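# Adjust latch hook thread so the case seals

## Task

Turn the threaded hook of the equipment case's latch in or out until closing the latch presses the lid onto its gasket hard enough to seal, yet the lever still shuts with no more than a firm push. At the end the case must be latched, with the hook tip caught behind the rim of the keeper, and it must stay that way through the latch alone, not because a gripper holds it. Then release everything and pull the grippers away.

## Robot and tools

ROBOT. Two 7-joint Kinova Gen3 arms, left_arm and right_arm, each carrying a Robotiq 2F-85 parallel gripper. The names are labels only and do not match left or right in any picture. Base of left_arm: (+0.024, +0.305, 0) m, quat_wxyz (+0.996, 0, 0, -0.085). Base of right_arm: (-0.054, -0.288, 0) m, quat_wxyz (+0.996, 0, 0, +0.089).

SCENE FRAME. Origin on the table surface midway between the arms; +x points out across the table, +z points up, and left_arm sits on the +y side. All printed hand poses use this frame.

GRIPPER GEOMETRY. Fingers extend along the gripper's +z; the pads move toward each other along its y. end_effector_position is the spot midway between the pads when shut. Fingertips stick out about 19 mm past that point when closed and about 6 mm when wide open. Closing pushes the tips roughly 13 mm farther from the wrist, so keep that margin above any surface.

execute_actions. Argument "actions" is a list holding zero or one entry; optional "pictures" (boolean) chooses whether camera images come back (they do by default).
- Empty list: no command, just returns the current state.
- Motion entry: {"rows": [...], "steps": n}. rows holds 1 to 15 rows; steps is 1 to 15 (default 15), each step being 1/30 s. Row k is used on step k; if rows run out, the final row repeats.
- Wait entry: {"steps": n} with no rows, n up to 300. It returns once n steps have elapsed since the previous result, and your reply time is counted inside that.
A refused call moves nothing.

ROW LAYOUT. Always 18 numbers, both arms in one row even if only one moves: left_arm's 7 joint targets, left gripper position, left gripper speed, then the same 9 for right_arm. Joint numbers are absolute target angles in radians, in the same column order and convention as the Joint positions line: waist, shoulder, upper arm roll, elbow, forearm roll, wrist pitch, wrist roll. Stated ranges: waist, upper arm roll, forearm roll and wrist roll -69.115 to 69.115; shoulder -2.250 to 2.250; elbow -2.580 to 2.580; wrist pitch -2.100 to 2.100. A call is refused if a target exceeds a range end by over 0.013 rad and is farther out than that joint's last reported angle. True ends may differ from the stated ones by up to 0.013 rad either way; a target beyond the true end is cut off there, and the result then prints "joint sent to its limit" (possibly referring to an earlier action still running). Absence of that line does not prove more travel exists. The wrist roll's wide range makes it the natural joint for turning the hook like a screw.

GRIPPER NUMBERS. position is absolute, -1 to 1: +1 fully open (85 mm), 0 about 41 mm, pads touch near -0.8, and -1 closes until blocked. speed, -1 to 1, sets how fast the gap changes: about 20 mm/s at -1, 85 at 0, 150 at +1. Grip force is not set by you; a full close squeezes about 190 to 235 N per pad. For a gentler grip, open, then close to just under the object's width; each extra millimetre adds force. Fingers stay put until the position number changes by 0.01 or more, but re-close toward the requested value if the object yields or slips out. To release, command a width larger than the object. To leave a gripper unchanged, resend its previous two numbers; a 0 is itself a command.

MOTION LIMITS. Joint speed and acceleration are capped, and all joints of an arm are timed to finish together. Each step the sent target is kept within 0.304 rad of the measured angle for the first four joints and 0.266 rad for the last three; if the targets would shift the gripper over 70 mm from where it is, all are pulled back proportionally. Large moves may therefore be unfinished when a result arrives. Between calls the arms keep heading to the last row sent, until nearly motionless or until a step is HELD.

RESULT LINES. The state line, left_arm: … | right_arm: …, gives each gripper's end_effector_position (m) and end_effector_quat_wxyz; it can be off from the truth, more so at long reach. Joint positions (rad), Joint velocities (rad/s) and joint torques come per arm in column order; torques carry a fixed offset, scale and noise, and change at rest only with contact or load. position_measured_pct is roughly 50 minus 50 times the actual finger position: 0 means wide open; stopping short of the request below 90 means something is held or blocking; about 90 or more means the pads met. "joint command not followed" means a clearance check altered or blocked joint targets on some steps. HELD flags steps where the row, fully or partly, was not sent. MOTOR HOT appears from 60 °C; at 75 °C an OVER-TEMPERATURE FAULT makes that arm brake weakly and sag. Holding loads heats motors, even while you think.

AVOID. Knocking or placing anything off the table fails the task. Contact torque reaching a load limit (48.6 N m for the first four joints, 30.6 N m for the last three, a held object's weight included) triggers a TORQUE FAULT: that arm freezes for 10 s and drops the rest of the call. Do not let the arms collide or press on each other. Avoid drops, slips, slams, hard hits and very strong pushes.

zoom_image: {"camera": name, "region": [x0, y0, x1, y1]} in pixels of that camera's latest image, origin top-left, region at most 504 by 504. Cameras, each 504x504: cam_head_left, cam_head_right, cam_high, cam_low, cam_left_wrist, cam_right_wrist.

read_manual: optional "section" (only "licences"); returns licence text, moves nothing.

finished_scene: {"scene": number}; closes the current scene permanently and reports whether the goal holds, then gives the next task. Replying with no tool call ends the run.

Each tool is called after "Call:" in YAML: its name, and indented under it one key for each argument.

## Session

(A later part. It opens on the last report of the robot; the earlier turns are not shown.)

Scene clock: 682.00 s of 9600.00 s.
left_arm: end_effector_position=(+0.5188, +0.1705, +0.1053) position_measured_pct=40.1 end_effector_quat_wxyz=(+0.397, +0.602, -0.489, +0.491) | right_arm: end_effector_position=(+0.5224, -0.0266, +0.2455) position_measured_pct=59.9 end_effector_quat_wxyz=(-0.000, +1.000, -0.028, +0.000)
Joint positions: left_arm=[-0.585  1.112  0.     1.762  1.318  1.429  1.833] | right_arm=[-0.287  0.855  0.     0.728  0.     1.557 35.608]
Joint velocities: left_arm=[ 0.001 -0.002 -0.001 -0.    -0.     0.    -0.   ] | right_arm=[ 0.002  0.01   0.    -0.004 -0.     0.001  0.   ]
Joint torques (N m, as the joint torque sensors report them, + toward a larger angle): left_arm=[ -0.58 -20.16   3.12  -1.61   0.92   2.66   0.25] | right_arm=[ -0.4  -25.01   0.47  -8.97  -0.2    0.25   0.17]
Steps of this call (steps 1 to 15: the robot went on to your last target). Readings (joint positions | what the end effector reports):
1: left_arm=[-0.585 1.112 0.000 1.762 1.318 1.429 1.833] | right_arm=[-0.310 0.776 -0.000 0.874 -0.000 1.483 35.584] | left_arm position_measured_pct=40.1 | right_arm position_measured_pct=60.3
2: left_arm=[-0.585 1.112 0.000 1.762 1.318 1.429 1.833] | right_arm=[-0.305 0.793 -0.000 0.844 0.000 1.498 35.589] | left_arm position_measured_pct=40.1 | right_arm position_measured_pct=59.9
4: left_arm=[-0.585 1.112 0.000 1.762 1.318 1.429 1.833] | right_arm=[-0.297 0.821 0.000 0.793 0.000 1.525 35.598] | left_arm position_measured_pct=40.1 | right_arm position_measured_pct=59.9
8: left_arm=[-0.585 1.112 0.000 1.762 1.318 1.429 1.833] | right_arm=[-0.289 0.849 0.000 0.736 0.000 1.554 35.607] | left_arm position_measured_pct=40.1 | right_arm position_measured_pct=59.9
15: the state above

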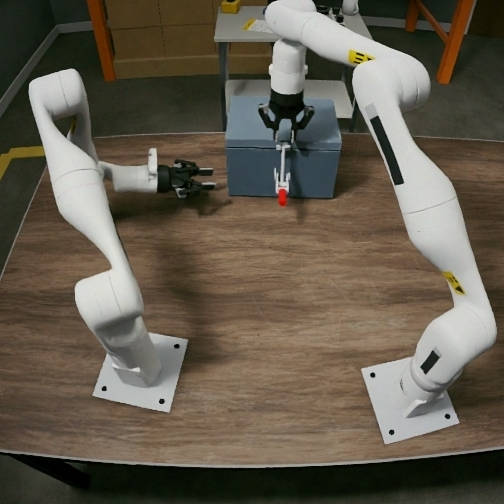

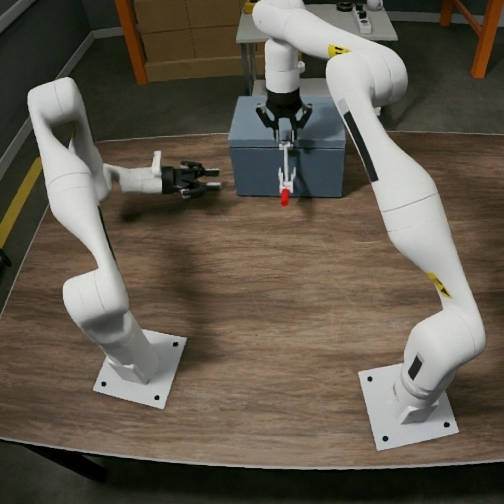

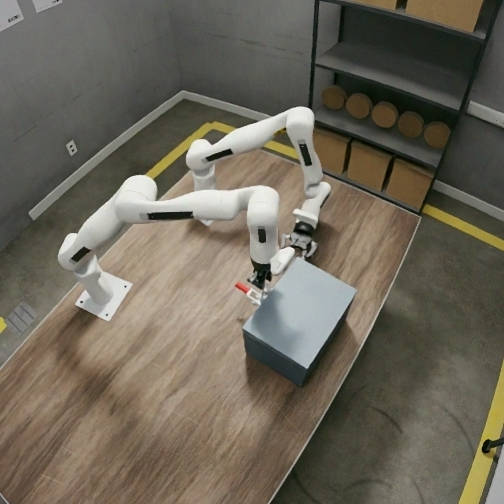

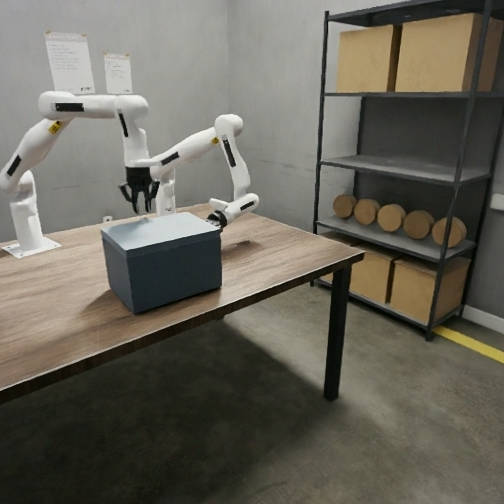

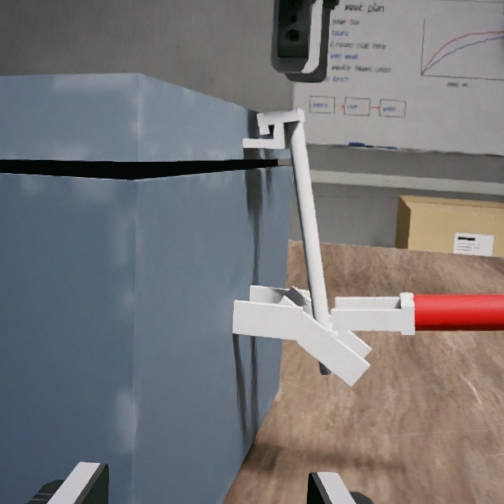

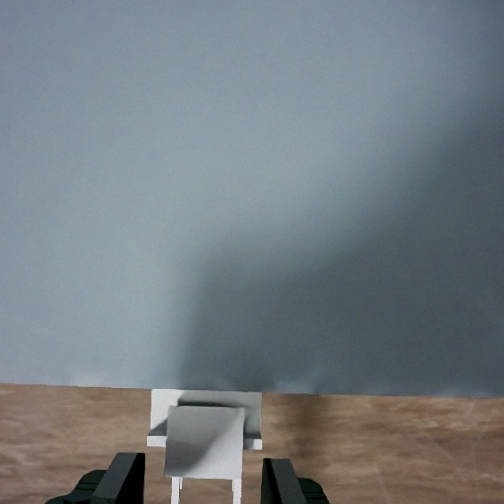

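Call:
execute_actions:
  actions:
    - {"rows":[[-0.585,1.112,0,1.762,1.318,1.429,1.833,0.2,0, -0.2871,0.8572,0,0.7412,0,1.5433,35.6077,-0.28,0],[-0.585,1.112,0,1.762,1.318,1.429,1.833,0.2,0, -0.2871,0.8579,0,0.7548,0,1.529,35.6077,-0.28,0],[-0.585,1.112,0,1.762,1.318,1.429,1.833,0.2,0, -0.2871,0.8585,0,0.7683,0,1.5148,35.6077,-0.28,0],[-0.585,1.112,0,1.762,1.318,1.429,1.833,0.2,0, -0.2871,0.8592,0,0.7819,0,1.5005,35.6077,-0.28,0],[-0.585,1.112,0,1.762,1.318,1.429,1.833,0.2,0, -0.2871,0.8592,0,0.7819,0,1.5005,35.6077,-0.28,0],[-0.585,1.112,0,1.762,1.318,1.429,1.833,0.2,0, -0.2871,0.8592,0,0.7819,0,1.5005,35.6077,-0.28,0],[-0.585,1.112,0,1.762,1.318,1.429,1.833,0.2,0, -0.2871,0.8592,0,0.7819,0,1.5005,35.6077,-0.28,0],[-0.585,1.112,0,1.762,1.318,1.429,1.833,0.2,0, -0.2871,0.8592,0,0.7819,0,1.5005,35.6077,-0.28,0],[-0.585,1.112,0,1.762,1.318,1.429,1.833,0.2,0, -0.2871,0.8592,0,0.7819,0,1.5005,35.6077,-0.28,0],[-0.585,1.112,0,1.762,1.318,1.429,1.833,0.2,0, -0.2871,0.8592,0,0.7819,0,1.5005,35.6077,-0.28,0],[-0.585,1.112,0,1.762,1.318,1.429,1.833,0.2,0, -0.2871,0.8592,0,0.7819,0,1.5005,35.6077,-0.28,0],[-0.585,1.112,0,1.762,1.318,1.429,1.833,0.2,0, -0.2871,0.8592,0,0.7819,0,1.5005,35.6077,-0.44,-0.8]],"steps":15}
  pictures: false

Call:
execute_actions:
  actions:
    - {"steps":8}

Scene clock: 709.30 s of 9600.00 s.
left_arm: end_effector_position=(+0.5188, +0.1705, +0.1053) position_measured_pct=40.1 end_effector_quat_wxyz=(+0.397, +0.602, -0.489, +0.491) | right_arm: end_effector_position=(+0.5225, -0.0267, +0.2262) position_measured_pct=65.9 end_effector_quat_wxyz=(+0.000, +1.000, -0.028, -0.000)
Joint positions: left_arm=[-0.585  1.112  0.     1.762  1.318  1.429  1.833] | right_arm=[-0.287  0.859 -0.     0.782  0.     1.501 35.608]
Joint velocities: left_arm=[-0.  0. -0. -0.  0.  0. -0.] | right_arm=[-0.    -0.001  0.     0.004 -0.001 -0.004 -0.   ]
Joint torques (N m, as the joint torque sensors report them, + toward a larger angle): left_arm=[ -0.19 -19.95   2.89  -1.39   0.92   2.44   0.03] | right_arm=[ -0.24 -24.56   0.55  -9.61  -0.16  -0.12   0.21]
Steps of this call (steps 1 to 15: the robot went on to your last target; steps 16 to 804: nothing new was sent; steps 805 to 819: all 15 steps of this action). Readings (joint positions | what the end effector reports):
805: left_arm=[-0.585 1.112 0.000 1.762 1.318 1.429 1.833] | right_arm=[-0.287 0.856 0.000 0.729 0.000 1.557 35.608] | left_arm position_measured_pct=40.1 | right_arm position_measured_pct=59.9
806: left_arm=[-0.585 1.112 0.000 1.762 1.318 1.429 1.833] | right_arm=[-0.287 0.856 0.000 0.733 0.000 1.552 35.608] | left_arm position_measured_pct=40.1 | right_arm position_measured_pct=60.7
808: left_arm=[-0.585 1.112 0.000 1.762 1.318 1.429 1.833] | right_arm=[-0.287 0.857 0.000 0.747 0.000 1.538 35.608] | left_arm position_measured_pct=40.1 | right_arm position_measured_pct=62.7
812: left_arm=[-0.585 1.112 0.000 1.762 1.318 1.429 1.833] | right_arm=[-0.287 0.859 -0.000 0.775 -0.000 1.507 35.608] | left_arm position_measured_pct=40.1 | right_arm position_measured_pct=63.9
819: the state above

Scene clock: 709.57 s of 9600.00 s.
left_arm: end_effector_position=(+0.5188, +0.1705, +0.1053) position_measured_pct=40.1 end_effector_quat_wxyz=(+0.397, +0.602, -0.489, +0.491) | right_arm: end_effector_position=(+0.5225, -0.0262, +0.2264) position_measured_pct=70.2 end_effector_quat_wxyz=(-0.000, +1.000, -0.027, +0.000)
Joint positions: left_arm=[-0.585  1.112  0.     1.762  1.318  1.429  1.833] | right_arm=[-0.287  0.859 -0.     0.782 -0.     1.5   35.608]
Joint velocities: left_arm=[-0.002 -0.    -0.001 -0.     0.    -0.     0.   ] | right_arm=[-0.001  0.     0.001  0.    -0.     0.    -0.   ]
Joint torques (N m, as the joint torque sensors report them, + toward a larger angle): left_arm=[ -0.51 -20.1    2.94  -1.76   0.87   2.3    0.01] | right_arm=[  0.23 -24.36   0.35  -9.3   -0.02  -0.01   0.16]
Steps of this call (steps 1 to 8: the robot went on to your last target). Readings (joint positions | what the end effector reports):
1: left_arm=[-0.585 1.112 0.000 1.762 1.318 1.429 1.833] | right_arm=[-0.287 0.859 -0.000 0.782 -0.000 1.501 35.608] | left_arm position_measured_pct=40.1 | right_arm position_measured_pct=66.7
2: left_arm=[-0.585 1.112 0.000 1.762 1.318 1.429 1.833] | right_arm=[-0.287 0.859 -0.000 0.782 -0.000 1.500 35.608] | left_arm position_measured_pct=40.1 | right_arm position_measured_pct=67.9
4: left_arm=[-0.585 1.112 0.000 1.762 1.318 1.429 1.833] | right_arm=[-0.287 0.859 -0.000 0.782 -0.000 1.500 35.608] | left_arm position_measured_pct=40.1 | right_arm position_measured_pct=69.8
8: the state above

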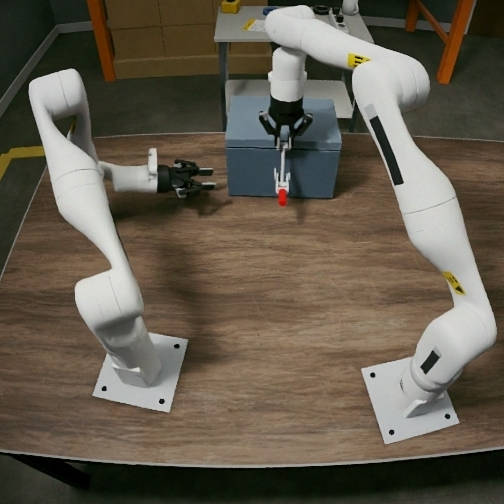

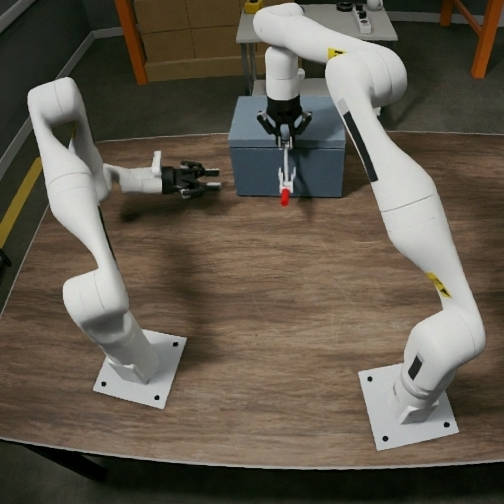

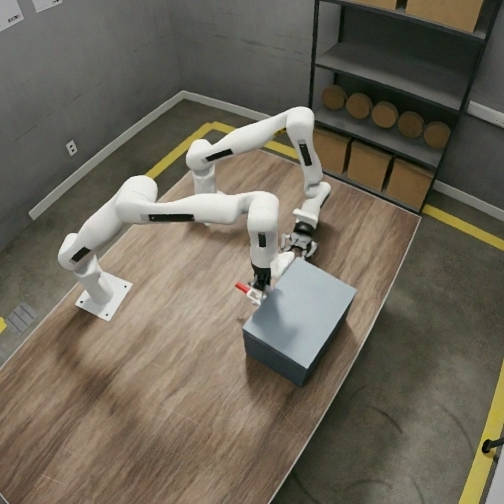

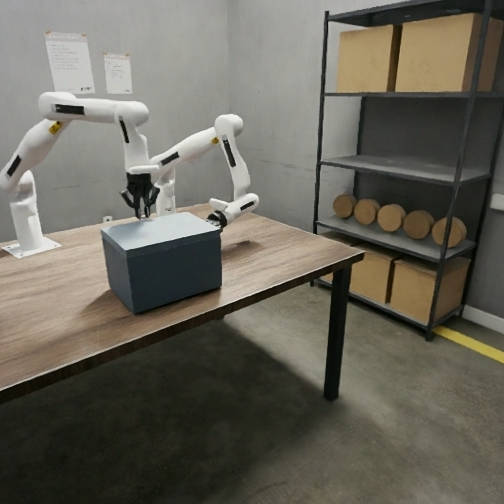

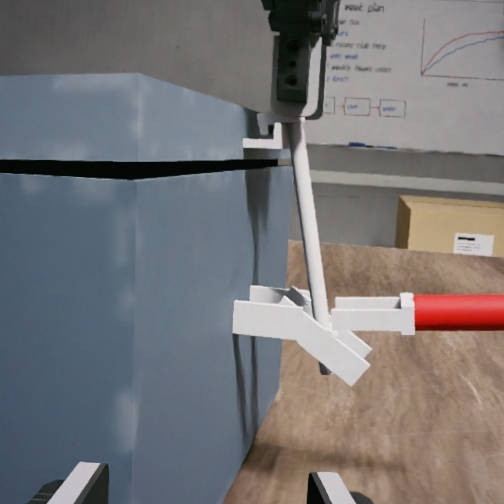

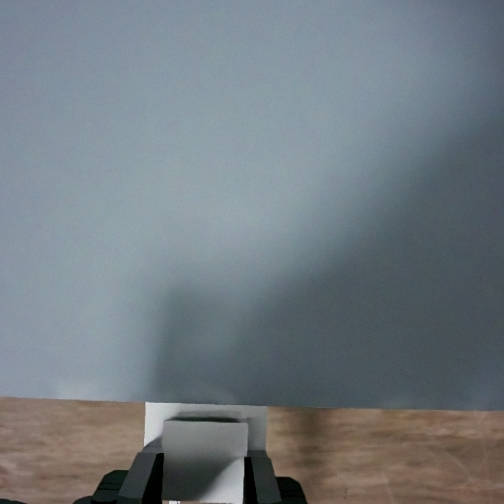

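Call:
execute_actions:
  actions: []

Scene clock: 760.73 s of 9600.00 s.
left_arm: end_effector_position=(+0.5188, +0.1705, +0.1053) position_measured_pct=40.1 end_effector_quat_wxyz=(+0.397, +0.602, -0.489, +0.491) | right_arm: end_effector_position=(+0.5225, -0.0262, +0.2264) position_measured_pct=70.2 end_effector_quat_wxyz=(-0.000, +1.000, -0.027, +0.000)
Joint positions: left_arm=[-0.585  1.112  0.     1.762  1.318  1.429  1.833] | right_arm=[-0.287  0.859 -0.     0.782 -0.     1.5   35.608]
Joint velocities: left_arm=[-0.001  0.    -0.001  0.    -0.     0.    -0.001] | right_arm=[-0.003 -0.002 -0.     0.     0.     0.     0.   ]
Joint torques (N m, as the joint torque sensors report them, + toward a larger angle): left_arm=[ -0.43 -20.27   3.29  -1.86   0.82   2.32   0.23] | right_arm=[ -0.18 -24.88   0.61  -8.83  -0.14   0.25   0.26]
Steps of this call (steps 1 to 15: the robot went on to your last target; steps 16 to 1535: nothing new was sent). Readings (joint positions | what the end effector reports):
1: left_arm=[-0.585 1.112 0.000 1.762 1.318 1.429 1.833] | right_arm=[-0.287 0.859 -0.000 0.782 -0.000 1.500 35.608] | left_arm position_measured_pct=40.1 | right_arm position_measured_pct=70.2
2: left_arm=[-0.585 1.112 0.000 1.762 1.318 1.429 1.833] | right_arm=[-0.287 0.859 -0.000 0.782 -0.000 1.500 35.608] | left_arm position_measured_pct=40.1 | right_arm position_measured_pct=70.2
4: left_arm=[-0.585 1.112 0.000 1.762 1.318 1.429 1.833] | right_arm=[-0.287 0.859 -0.000 0.782 -0.000 1.500 35.608] | left_arm position_measured_pct=40.1 | right_arm position_measured_pct=70.2
8: left_arm=[-0.585 1.112 0.000 1.762 1.318 1.429 1.833] | right_arm=[-0.287 0.859 -0.000 0.782 -0.000 1.500 35.608] | left_arm position_measured_pct=40.1 | right_arm position_measured_pct=70.2
1535: the state above
All arms were judged still, so your last target was given up. Only a new action makes them travel on or press farther. Fingers that are still opening or closing keep moving.

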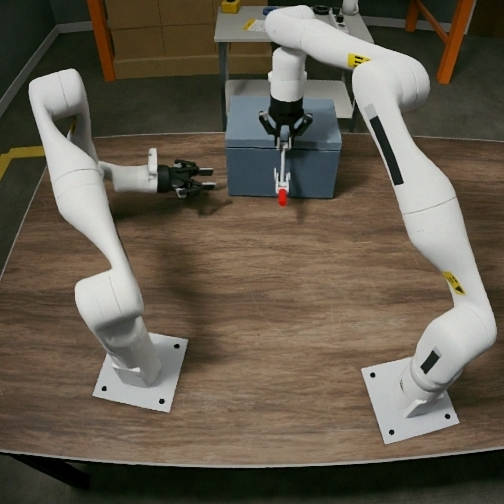

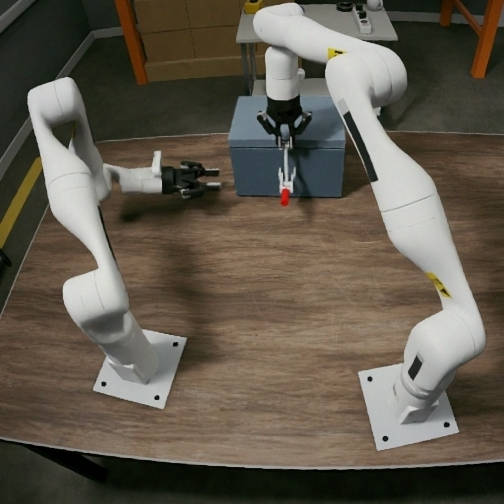

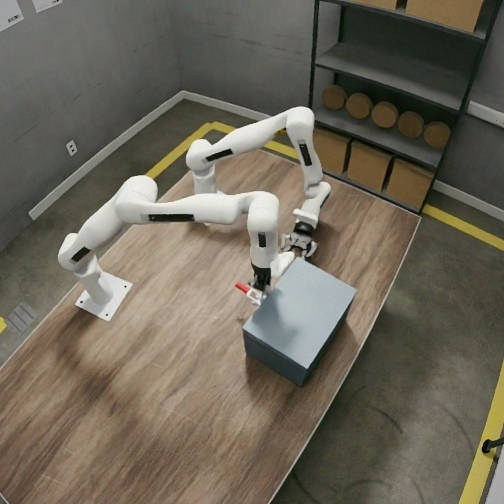

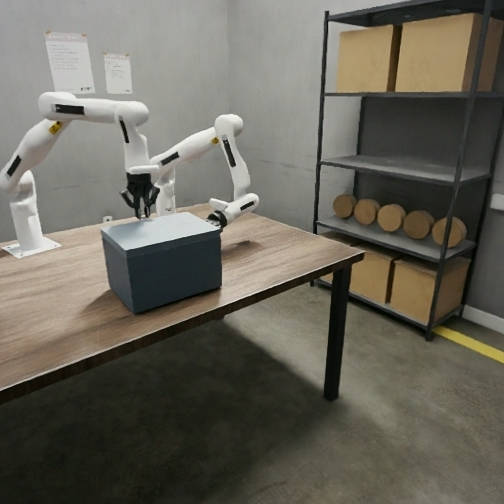

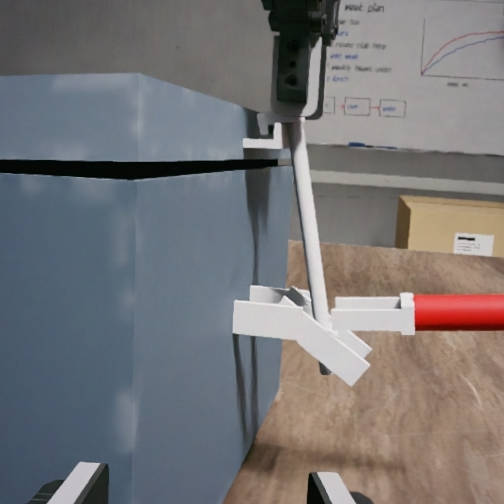

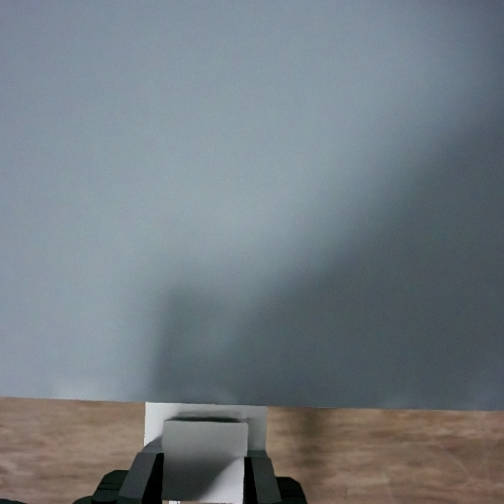

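Call:
execute_actions:
  actions:
    - {"rows":[[-0.585,1.112,0,1.762,1.318,1.429,1.833,0.2,0,-0.2869,0.8599,0,0.7749,0,1.5069,35.608,-0.44,-0.8],[-0.585,1.112,0,1.762,1.318,1.429,1.833,0.2,0,-0.2866,0.8606,0,0.7678,0,1.5132,35.6082,-0.44,-0.8],[-0.585,1.112,0,1.762,1.318,1.429,1.833,0.2,0,-0.2864,0.8612,0,0.7608,0,1.5196,35.6084,-0.44,-0.8],[-0.585,1.112,0,1.762,1.318,1.429,1.833,0.2,0,-0.2862,0.8619,0,0.7537,0,1.526,35.6086,-0.44,-0.8],[-0.585,1.112,0,1.762,1.318,1.429,1.833,0.2,0,-0.286,0.8626,0,0.7467,0,1.5323,35.6088,-0.44,-0.8],[-0.585,1.112,0,1.762,1.318,1.429,1.833,0.2,0,-0.2857,0.8633,0,0.7396,0,1.5387,35.609,-0.44,-0.8],[-0.585,1.112,0,1.762,1.318,1.429,1.833,0.2,0,-0.2855,0.864,0,0.7326,0,1.545,35.6093,-0.44,-0.8],[-0.585,1.112,0,1.762,1.318,1.429,1.833,0.2,0,-0.2853,0.8646,0,0.7255,0,1.5515,35.6095,-0.44,-0.8],[-0.585,1.112,0,1.762,1.318,1.429,1.833,0.2,0,-0.285,0.8653,0,0.7185,0,1.5578,35.6098,-0.44,-0.8],[-0.585,1.112,0,1.762,1.318,1.429,1.833,0.2,0,-0.2848,0.866,0,0.7114,0,1.5642,35.61,-0.44,-0.8]],"steps":15}

Call:
execute_actions:
  actions:
    - {"steps":20}

Scene clock: 794.10 s of 9600.00 s.
left_arm: end_effector_position=(+0.5188, +0.1705, +0.1053) position_measured_pct=40.1 end_effector_quat_wxyz=(+0.397, +0.602, -0.489, +0.491) | right_arm: end_effector_position=(+0.5224, -0.0262, +0.2360) position_measured_pct=70.2 end_effector_quat_wxyz=(+0.003, +1.000, -0.027, -0.007)
Joint positions: left_arm=[-0.585  1.112  0.     1.762  1.318  1.429  1.833] | right_arm=[-0.286  0.875 -0.001  0.719 -0.001  1.563 35.61 ]
Joint velocities: left_arm=[-0.001  0.001  0.002  0.    -0.     0.    -0.001] | right_arm=[ 0.    -0.011  0.001 -0.04   0.001  0.031  0.001]
Joint torques (N m, as the joint torque sensors report them, + toward a larger angle): left_arm=[ -0.33 -20.3    3.19  -1.39   1.12   2.51   0.15] | right_arm=[  1.05 -30.98   0.81 -12.8    0.65  -0.82   0.07]
Steps of this call (steps 1 to 986: nothing new was sent; steps 987 to 1001: all 15 steps of this action). Readings (joint positions | what the end effector reports):
987: left_arm=[-0.585 1.112 0.000 1.762 1.318 1.429 1.833] | right_arm=[-0.287 0.859 -0.000 0.781 -0.000 1.501 35.608] | left_arm position_measured_pct=40.1 | right_arm position_measured_pct=70.2
988: left_arm=[-0.585 1.112 0.000 1.762 1.318 1.429 1.833] | right_arm=[-0.287 0.860 -0.000 0.779 -0.000 1.503 35.608] | left_arm position_measured_pct=40.1 | right_arm position_measured_pct=70.2
990: left_arm=[-0.585 1.112 0.000 1.762 1.318 1.429 1.833] | right_arm=[-0.287 0.863 -0.000 0.772 -0.000 1.510 35.608] | left_arm position_measured_pct=40.1 | right_arm position_measured_pct=70.2
994: left_arm=[-0.585 1.112 0.000 1.762 1.318 1.429 1.833] | right_arm=[-0.287 0.871 -0.001 0.752 -0.001 1.532 35.609] | left_arm position_measured_pct=40.1 | right_arm position_measured_pct=70.2
1001: the state above

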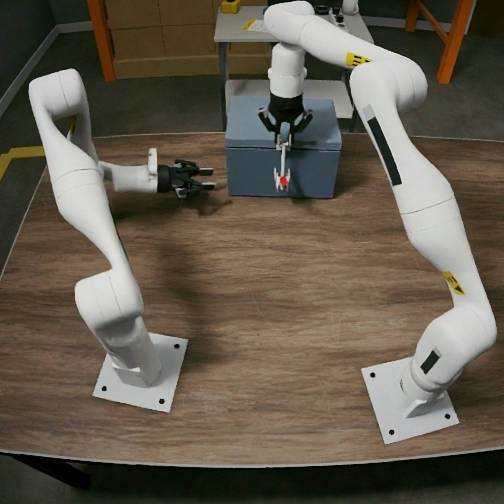

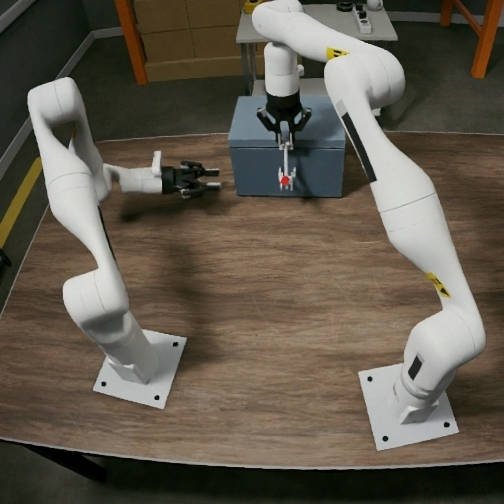

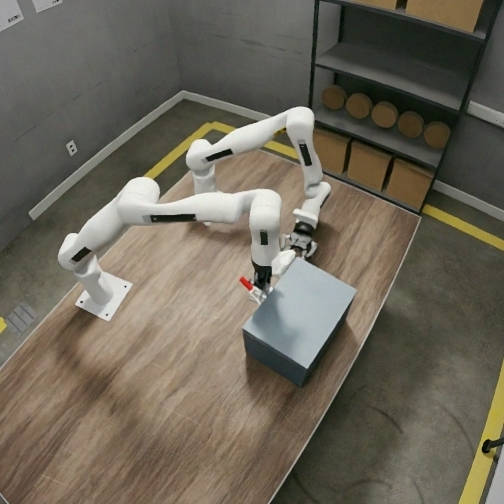

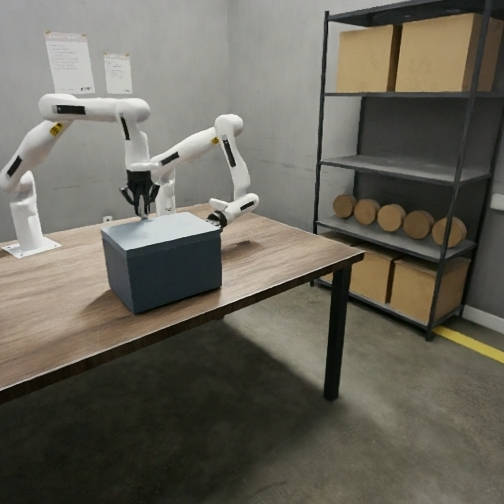

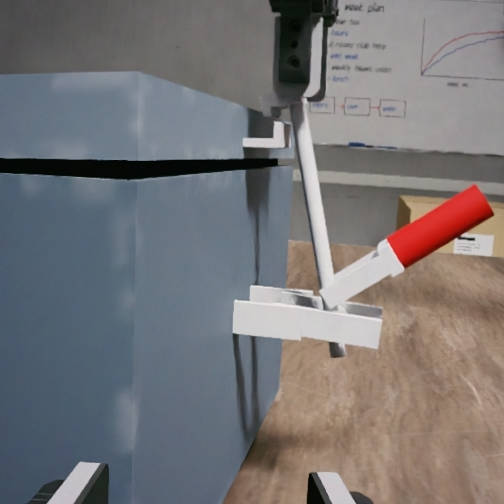

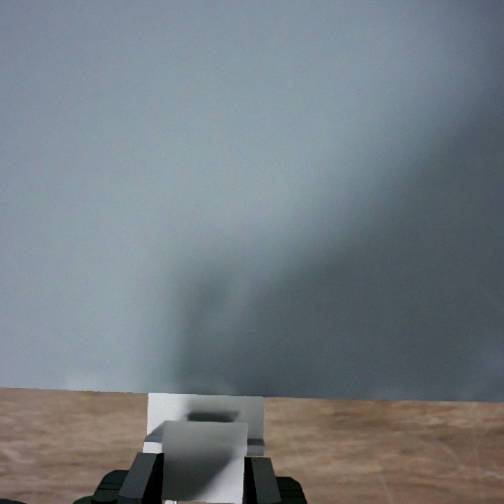

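Scene clock: 794.77 s of 9600.00 s.
left_arm: end_effector_position=(+0.5188, +0.1705, +0.1053) position_measured_pct=40.1 end_effector_quat_wxyz=(+0.397, +0.602, -0.489, +0.491) | right_arm: end_effector_position=(+0.5227, -0.0263, +0.2374) position_measured_pct=70.2 end_effector_quat_wxyz=(+0.002, +1.000, -0.027, -0.007)
Joint positions: left_arm=[-0.585  1.112  0.     1.762  1.318  1.429  1.833] | right_arm=[-0.286  0.874 -0.001  0.716 -0.001  1.566 35.61 ]
Joint velocities: left_arm=[-0.001 -0.002 -0.001 -0.     0.    -0.    -0.   ] | right_arm=[ 0.001 -0.001  0.     0.    -0.     0.    -0.   ]
Joint torques (N m, as the joint torque sensors report them, + toward a larger angle): left_arm=[ -0.01 -20.06   3.34  -1.88   0.94   2.71   0.14] | right_arm=[  0.96 -31.79   1.13 -13.37   0.45  -0.58   0.1 ]
Steps of this call (steps 1 to 15: the robot went on to your last target; steps 16 to 20: nothing new was sent). Readings (joint positions | what the end effector reports):
1: left_arm=[-0.585 1.112 0.000 1.762 1.318 1.429 1.833] | right_arm=[-0.286 0.875 -0.001 0.718 -0.001 1.564 35.610] | left_arm position_measured_pct=40.1 | right_arm position_measured_pct=70.2
2: left_arm=[-0.585 1.112 0.000 1.762 1.318 1.429 1.833] | right_arm=[-0.286 0.874 -0.001 0.717 -0.001 1.565 35.610] | left_arm position_measured_pct=40.1 | right_arm position_measured_pct=70.2
4: left_arm=[-0.585 1.112 0.000 1.762 1.318 1.429 1.833] | right_arm=[-0.286 0.874 -0.001 0.717 -0.001 1.565 35.610] | left_arm position_measured_pct=40.1 | right_arm position_measured_pct=70.2
8: left_arm=[-0.585 1.112 0.000 1.762 1.318 1.429 1.833] | right_arm=[-0.286 0.874 -0.001 0.716 -0.001 1.566 35.610] | left_arm position_measured_pct=40.1 | right_arm position_measured_pct=70.2
20: the state above
All arms were judged still, so your last target was given up. Only a new action makes them travel on or press farther. Fingers that are still opening or closing keep moving.

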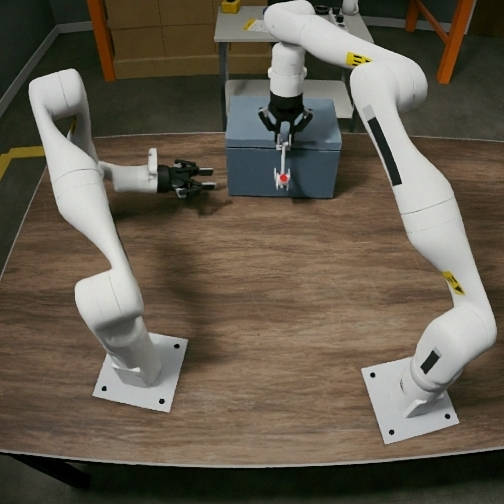

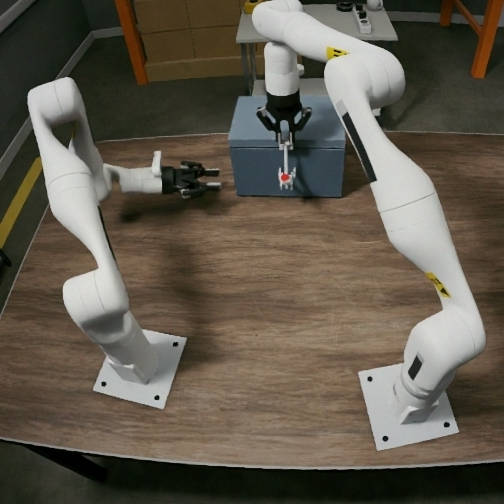

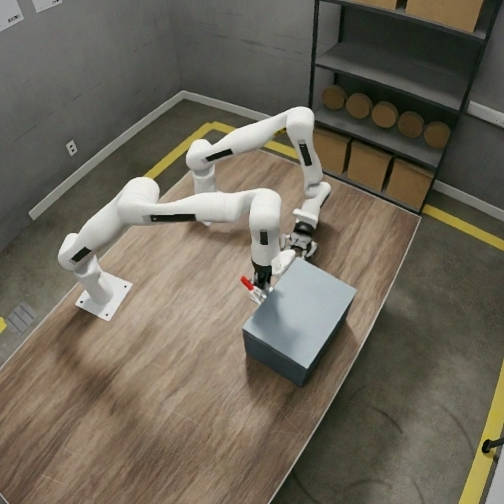

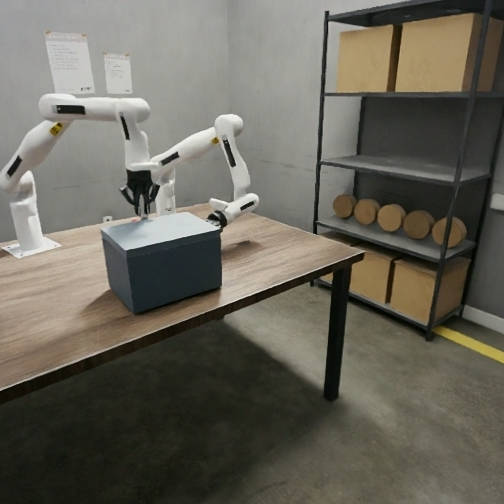

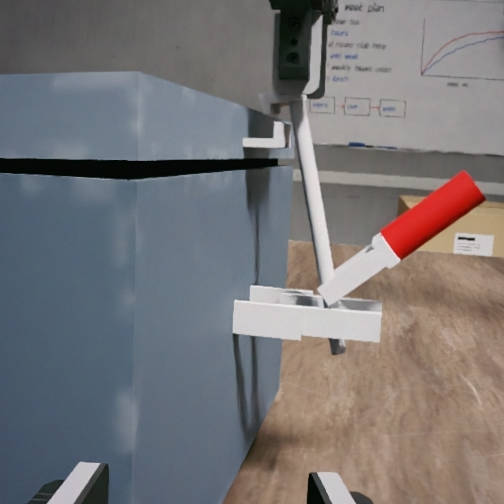

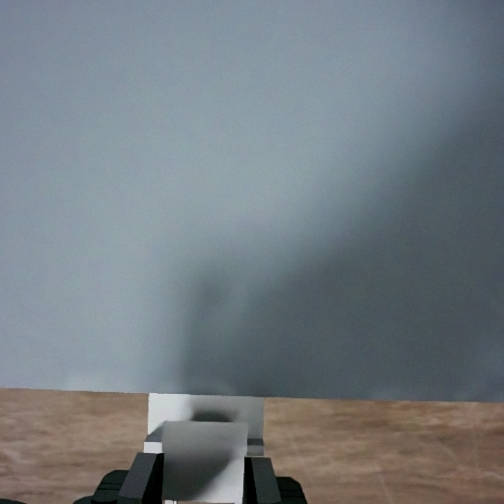

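Call:
execute_actions:
  actions:
    - {"rows":[[-0.585,1.112,0,1.762,1.318,1.429,1.833,0.2,0,-0.2867,0.8591,0,0.726,0,1.5565,35.608,-0.44,-0.8],[-0.585,1.112,0,1.762,1.318,1.429,1.833,0.2,0,-0.2886,0.8522,0,0.7405,0,1.5489,35.606,-0.44,-0.8],[-0.585,1.112,0,1.762,1.318,1.429,1.833,0.2,0,-0.2906,0.8453,0,0.7551,0,1.5412,35.604,-0.44,-0.8],[-0.585,1.112,0,1.762,1.318,1.429,1.833,0.2,0,-0.2925,0.8384,0,0.7696,0,1.5335,35.602,-0.44,-0.8],[-0.585,1.112,0,1.762,1.318,1.429,1.833,0.2,0,-0.2944,0.8315,0,0.7842,0,1.5259,35.6,-0.44,-0.8],[-0.585,1.112,0,1.762,1.318,1.429,1.833,0.2,0,-0.2963,0.8246,0,0.7988,0,1.5182,35.598,-0.44,-0.8],[-0.585,1.112,0,1.762,1.318,1.429,1.833,0.2,0,-0.2983,0.8177,0,0.8133,0,1.5105,35.597,-0.44,-0.8],[-0.585,1.112,0,1.762,1.318,1.429,1.833,0.2,0,-0.3002,0.8108,0,0.8279,0,1.5029,35.595,-0.44,-0.8],[-0.585,1.112,0,1.762,1.318,1.429,1.833,0.2,0,-0.3021,0.8039,0,0.8424,0,1.4952,35.593,-0.44,-0.8],[-0.585,1.112,0,1.762,1.318,1.429,1.833,0.2,0,-0.304,0.797,0,0.857,0,1.4875,35.591,-0.44,-0.8],[-0.585,1.112,0,1.762,1.318,1.429,1.833,0.2,0,-0.306,0.7901,0,0.8715,0,1.4799,35.589,-0.44,-0.8],[-0.585,1.112,0,1.762,1.318,1.429,1.833,0.2,0,-0.3079,0.7832,0,0.8861,0,1.4722,35.587,-0.44,-0.8]],"steps":15}

Call:
execute_actions:
  actions:
    - {"steps":15}

Scene clock: 822.00 s of 9600.00 s.
left_arm: end_effector_position=(+0.5188, +0.1705, +0.1053) position_measured_pct=40.1 end_effector_quat_wxyz=(+0.397, +0.602, -0.489, +0.491) | right_arm: end_effector_position=(+0.5003, -0.0253, +0.2401) position_measured_pct=70.2 end_effector_quat_wxyz=(+0.000, +1.000, -0.028, -0.000)
Joint positions: left_arm=[-0.585  1.112  0.     1.762  1.318  1.429  1.833] | right_arm=[-0.305  0.794  0.     0.868  0.     1.481 35.589]
Joint velocities: left_arm=[-0.001  0.001  0.001  0.     0.     0.001  0.   ] | right_arm=[-0.03  -0.127  0.     0.246 -0.    -0.14  -0.036]
Joint torques (N m, as the joint torque sensors report them, + toward a larger angle): left_arm=[ -0.1  -20.3    3.06  -1.42   1.1    2.43   0.12] | right_arm=[  0.15 -22.33   0.48  -9.26  -0.16   0.21   0.14]
Steps of this call (steps 1 to 802: nothing new was sent; steps 803 to 817: all 15 steps of this action). Readings (joint positions | what the end effector reports):
803: left_arm=[-0.585 1.112 0.000 1.762 1.318 1.429 1.833] | right_arm=[-0.286 0.873 -0.001 0.717 -0.001 1.565 35.610] | left_arm position_measured_pct=40.1 | right_arm position_measured_pct=70.2
804: left_arm=[-0.585 1.112 0.000 1.762 1.318 1.429 1.833] | right_arm=[-0.287 0.871 -0.001 0.722 -0.001 1.563 35.609] | left_arm position_measured_pct=40.1 | right_arm position_measured_pct=70.2
806: left_arm=[-0.585 1.112 0.000 1.762 1.318 1.429 1.833] | right_arm=[-0.289 0.863 -0.001 0.737 -0.001 1.555 35.607] | left_arm position_measured_pct=40.1 | right_arm position_measured_pct=70.2
810: left_arm=[-0.585 1.112 0.000 1.762 1.318 1.429 1.833] | right_arm=[-0.294 0.840 -0.000 0.780 -0.000 1.530 35.601] | left_arm position_measured_pct=40.1 | right_arm position_measured_pct=70.2
817: the state above

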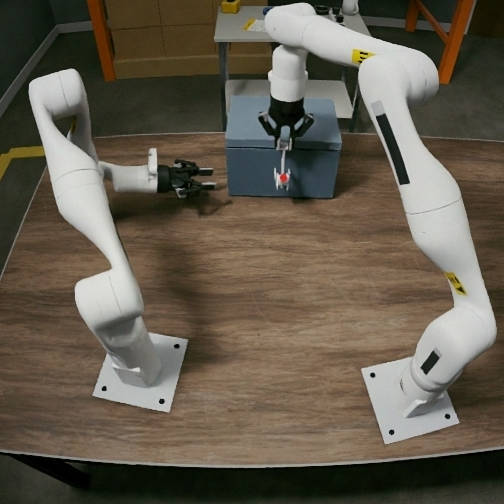

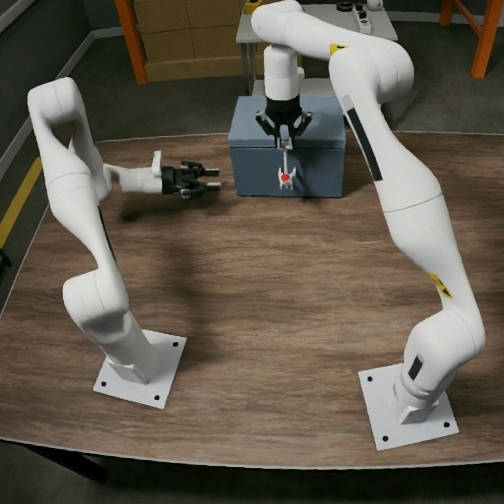

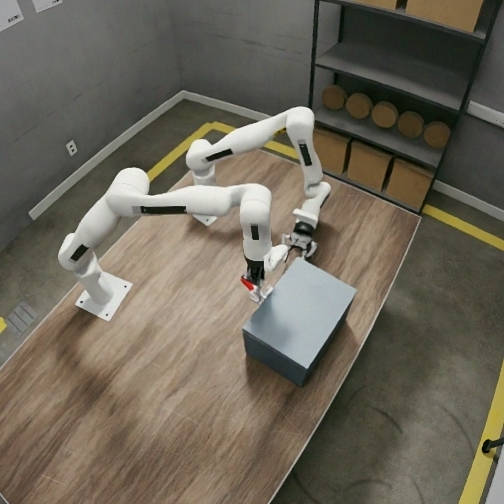

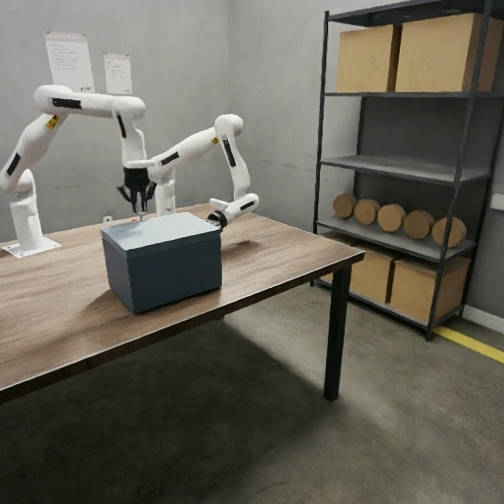

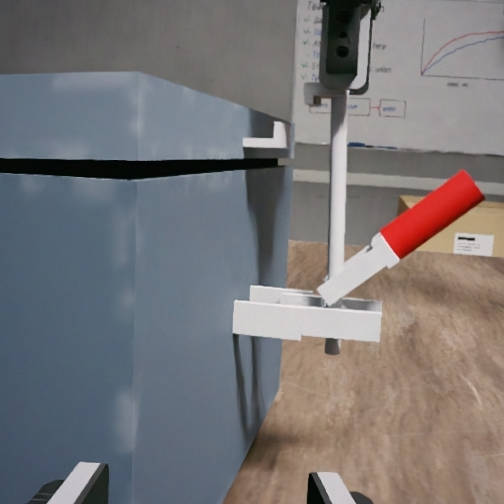

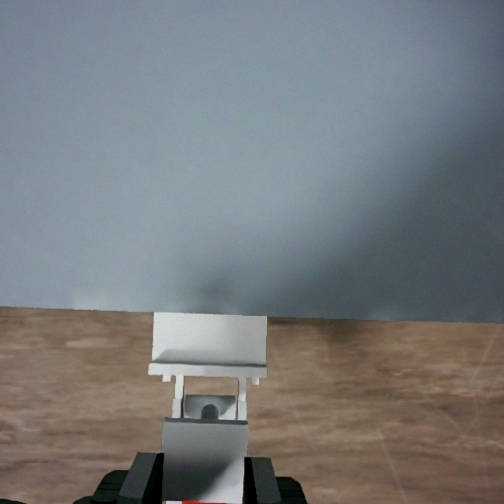

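Scene clock: 822.50 s of 9600.00 s.
left_arm: end_effector_position=(+0.5188, +0.1705, +0.1053) position_measured_pct=40.1 end_effector_quat_wxyz=(+0.397, +0.602, -0.489, +0.491) | right_arm: end_effector_position=(+0.4972, -0.0252, +0.2403) position_measured_pct=70.2 end_effector_quat_wxyz=(+0.000, +1.000, -0.028, -0.000)
Joint positions: left_arm=[-0.585  1.112  0.     1.762  1.318  1.429  1.833] | right_arm=[-0.308  0.784 -0.     0.886  0.     1.472 35.587]
Joint velocities: left_arm=[-0.  0. -0. -0.  0.  0.  0.] | right_arm=[ 0.001 -0.001  0.     0.     0.     0.    -0.   ]
Joint torques (N m, as the joint torque sensors report them, + toward a larger angle): left_arm=[ -0.55 -20.32   3.33  -1.5    1.01   2.51  -0.07] | right_arm=[ -0.34 -24.35   0.37  -9.17  -0.16   0.19   0.12]
Steps of this call (steps 1 to 15: the robot went on to your last target). Readings (joint positions | what the end effector reports):
1: left_arm=[-0.585 1.112 0.000 1.762 1.318 1.429 1.833] | right_arm=[-0.306 0.790 0.000 0.875 0.000 1.477 35.588] | left_arm position_measured_pct=40.1 | right_arm position_measured_pct=70.2
2: left_arm=[-0.585 1.112 0.000 1.762 1.318 1.429 1.833] | right_arm=[-0.307 0.788 -0.000 0.879 0.000 1.475 35.588] | left_arm position_measured_pct=40.1 | right_arm position_measured_pct=70.2
4: left_arm=[-0.585 1.112 0.000 1.762 1.318 1.429 1.833] | right_arm=[-0.307 0.786 0.000 0.883 0.000 1.473 35.587] | left_arm position_measured_pct=40.1 | right_arm position_measured_pct=70.2
8: left_arm=[-0.585 1.112 0.000 1.762 1.318 1.429 1.833] | right_arm=[-0.308 0.784 -0.000 0.885 0.000 1.472 35.587] | left_arm position_measured_pct=40.1 | right_arm position_measured_pct=70.2
15: the state above

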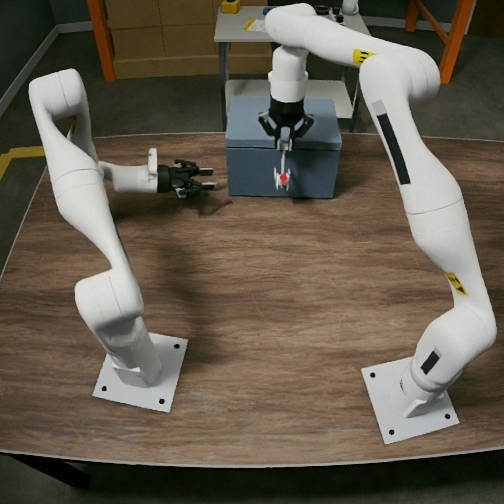

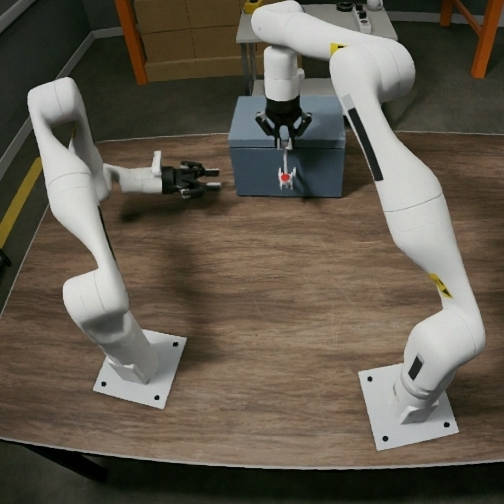

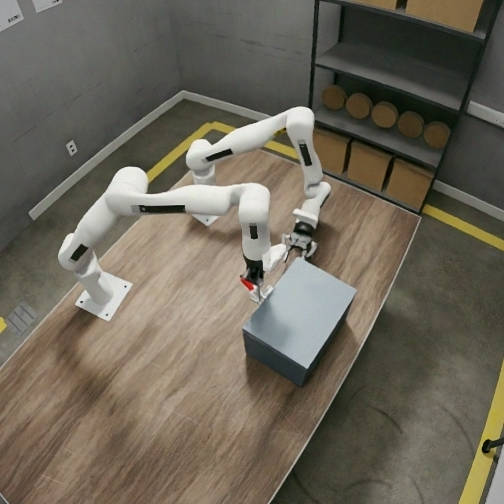

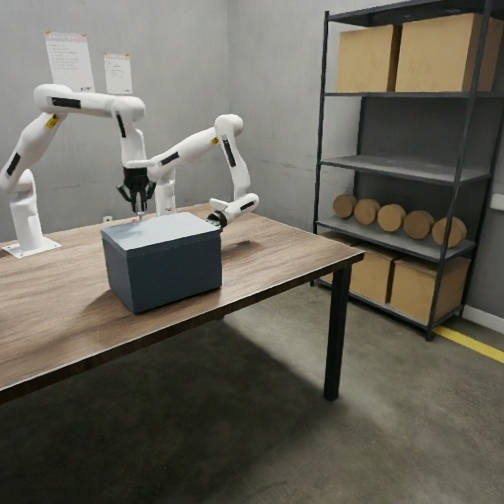

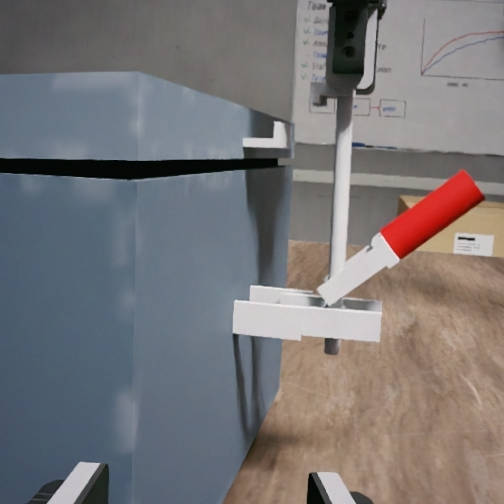

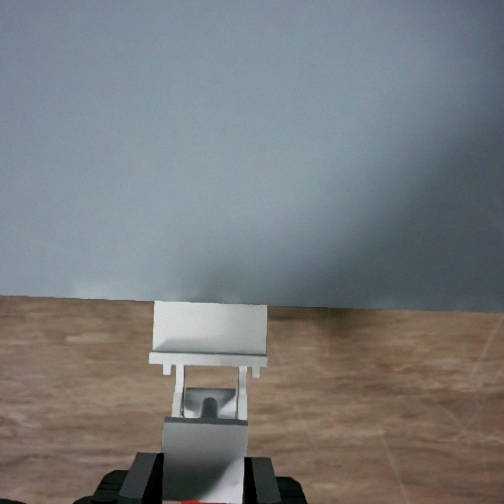

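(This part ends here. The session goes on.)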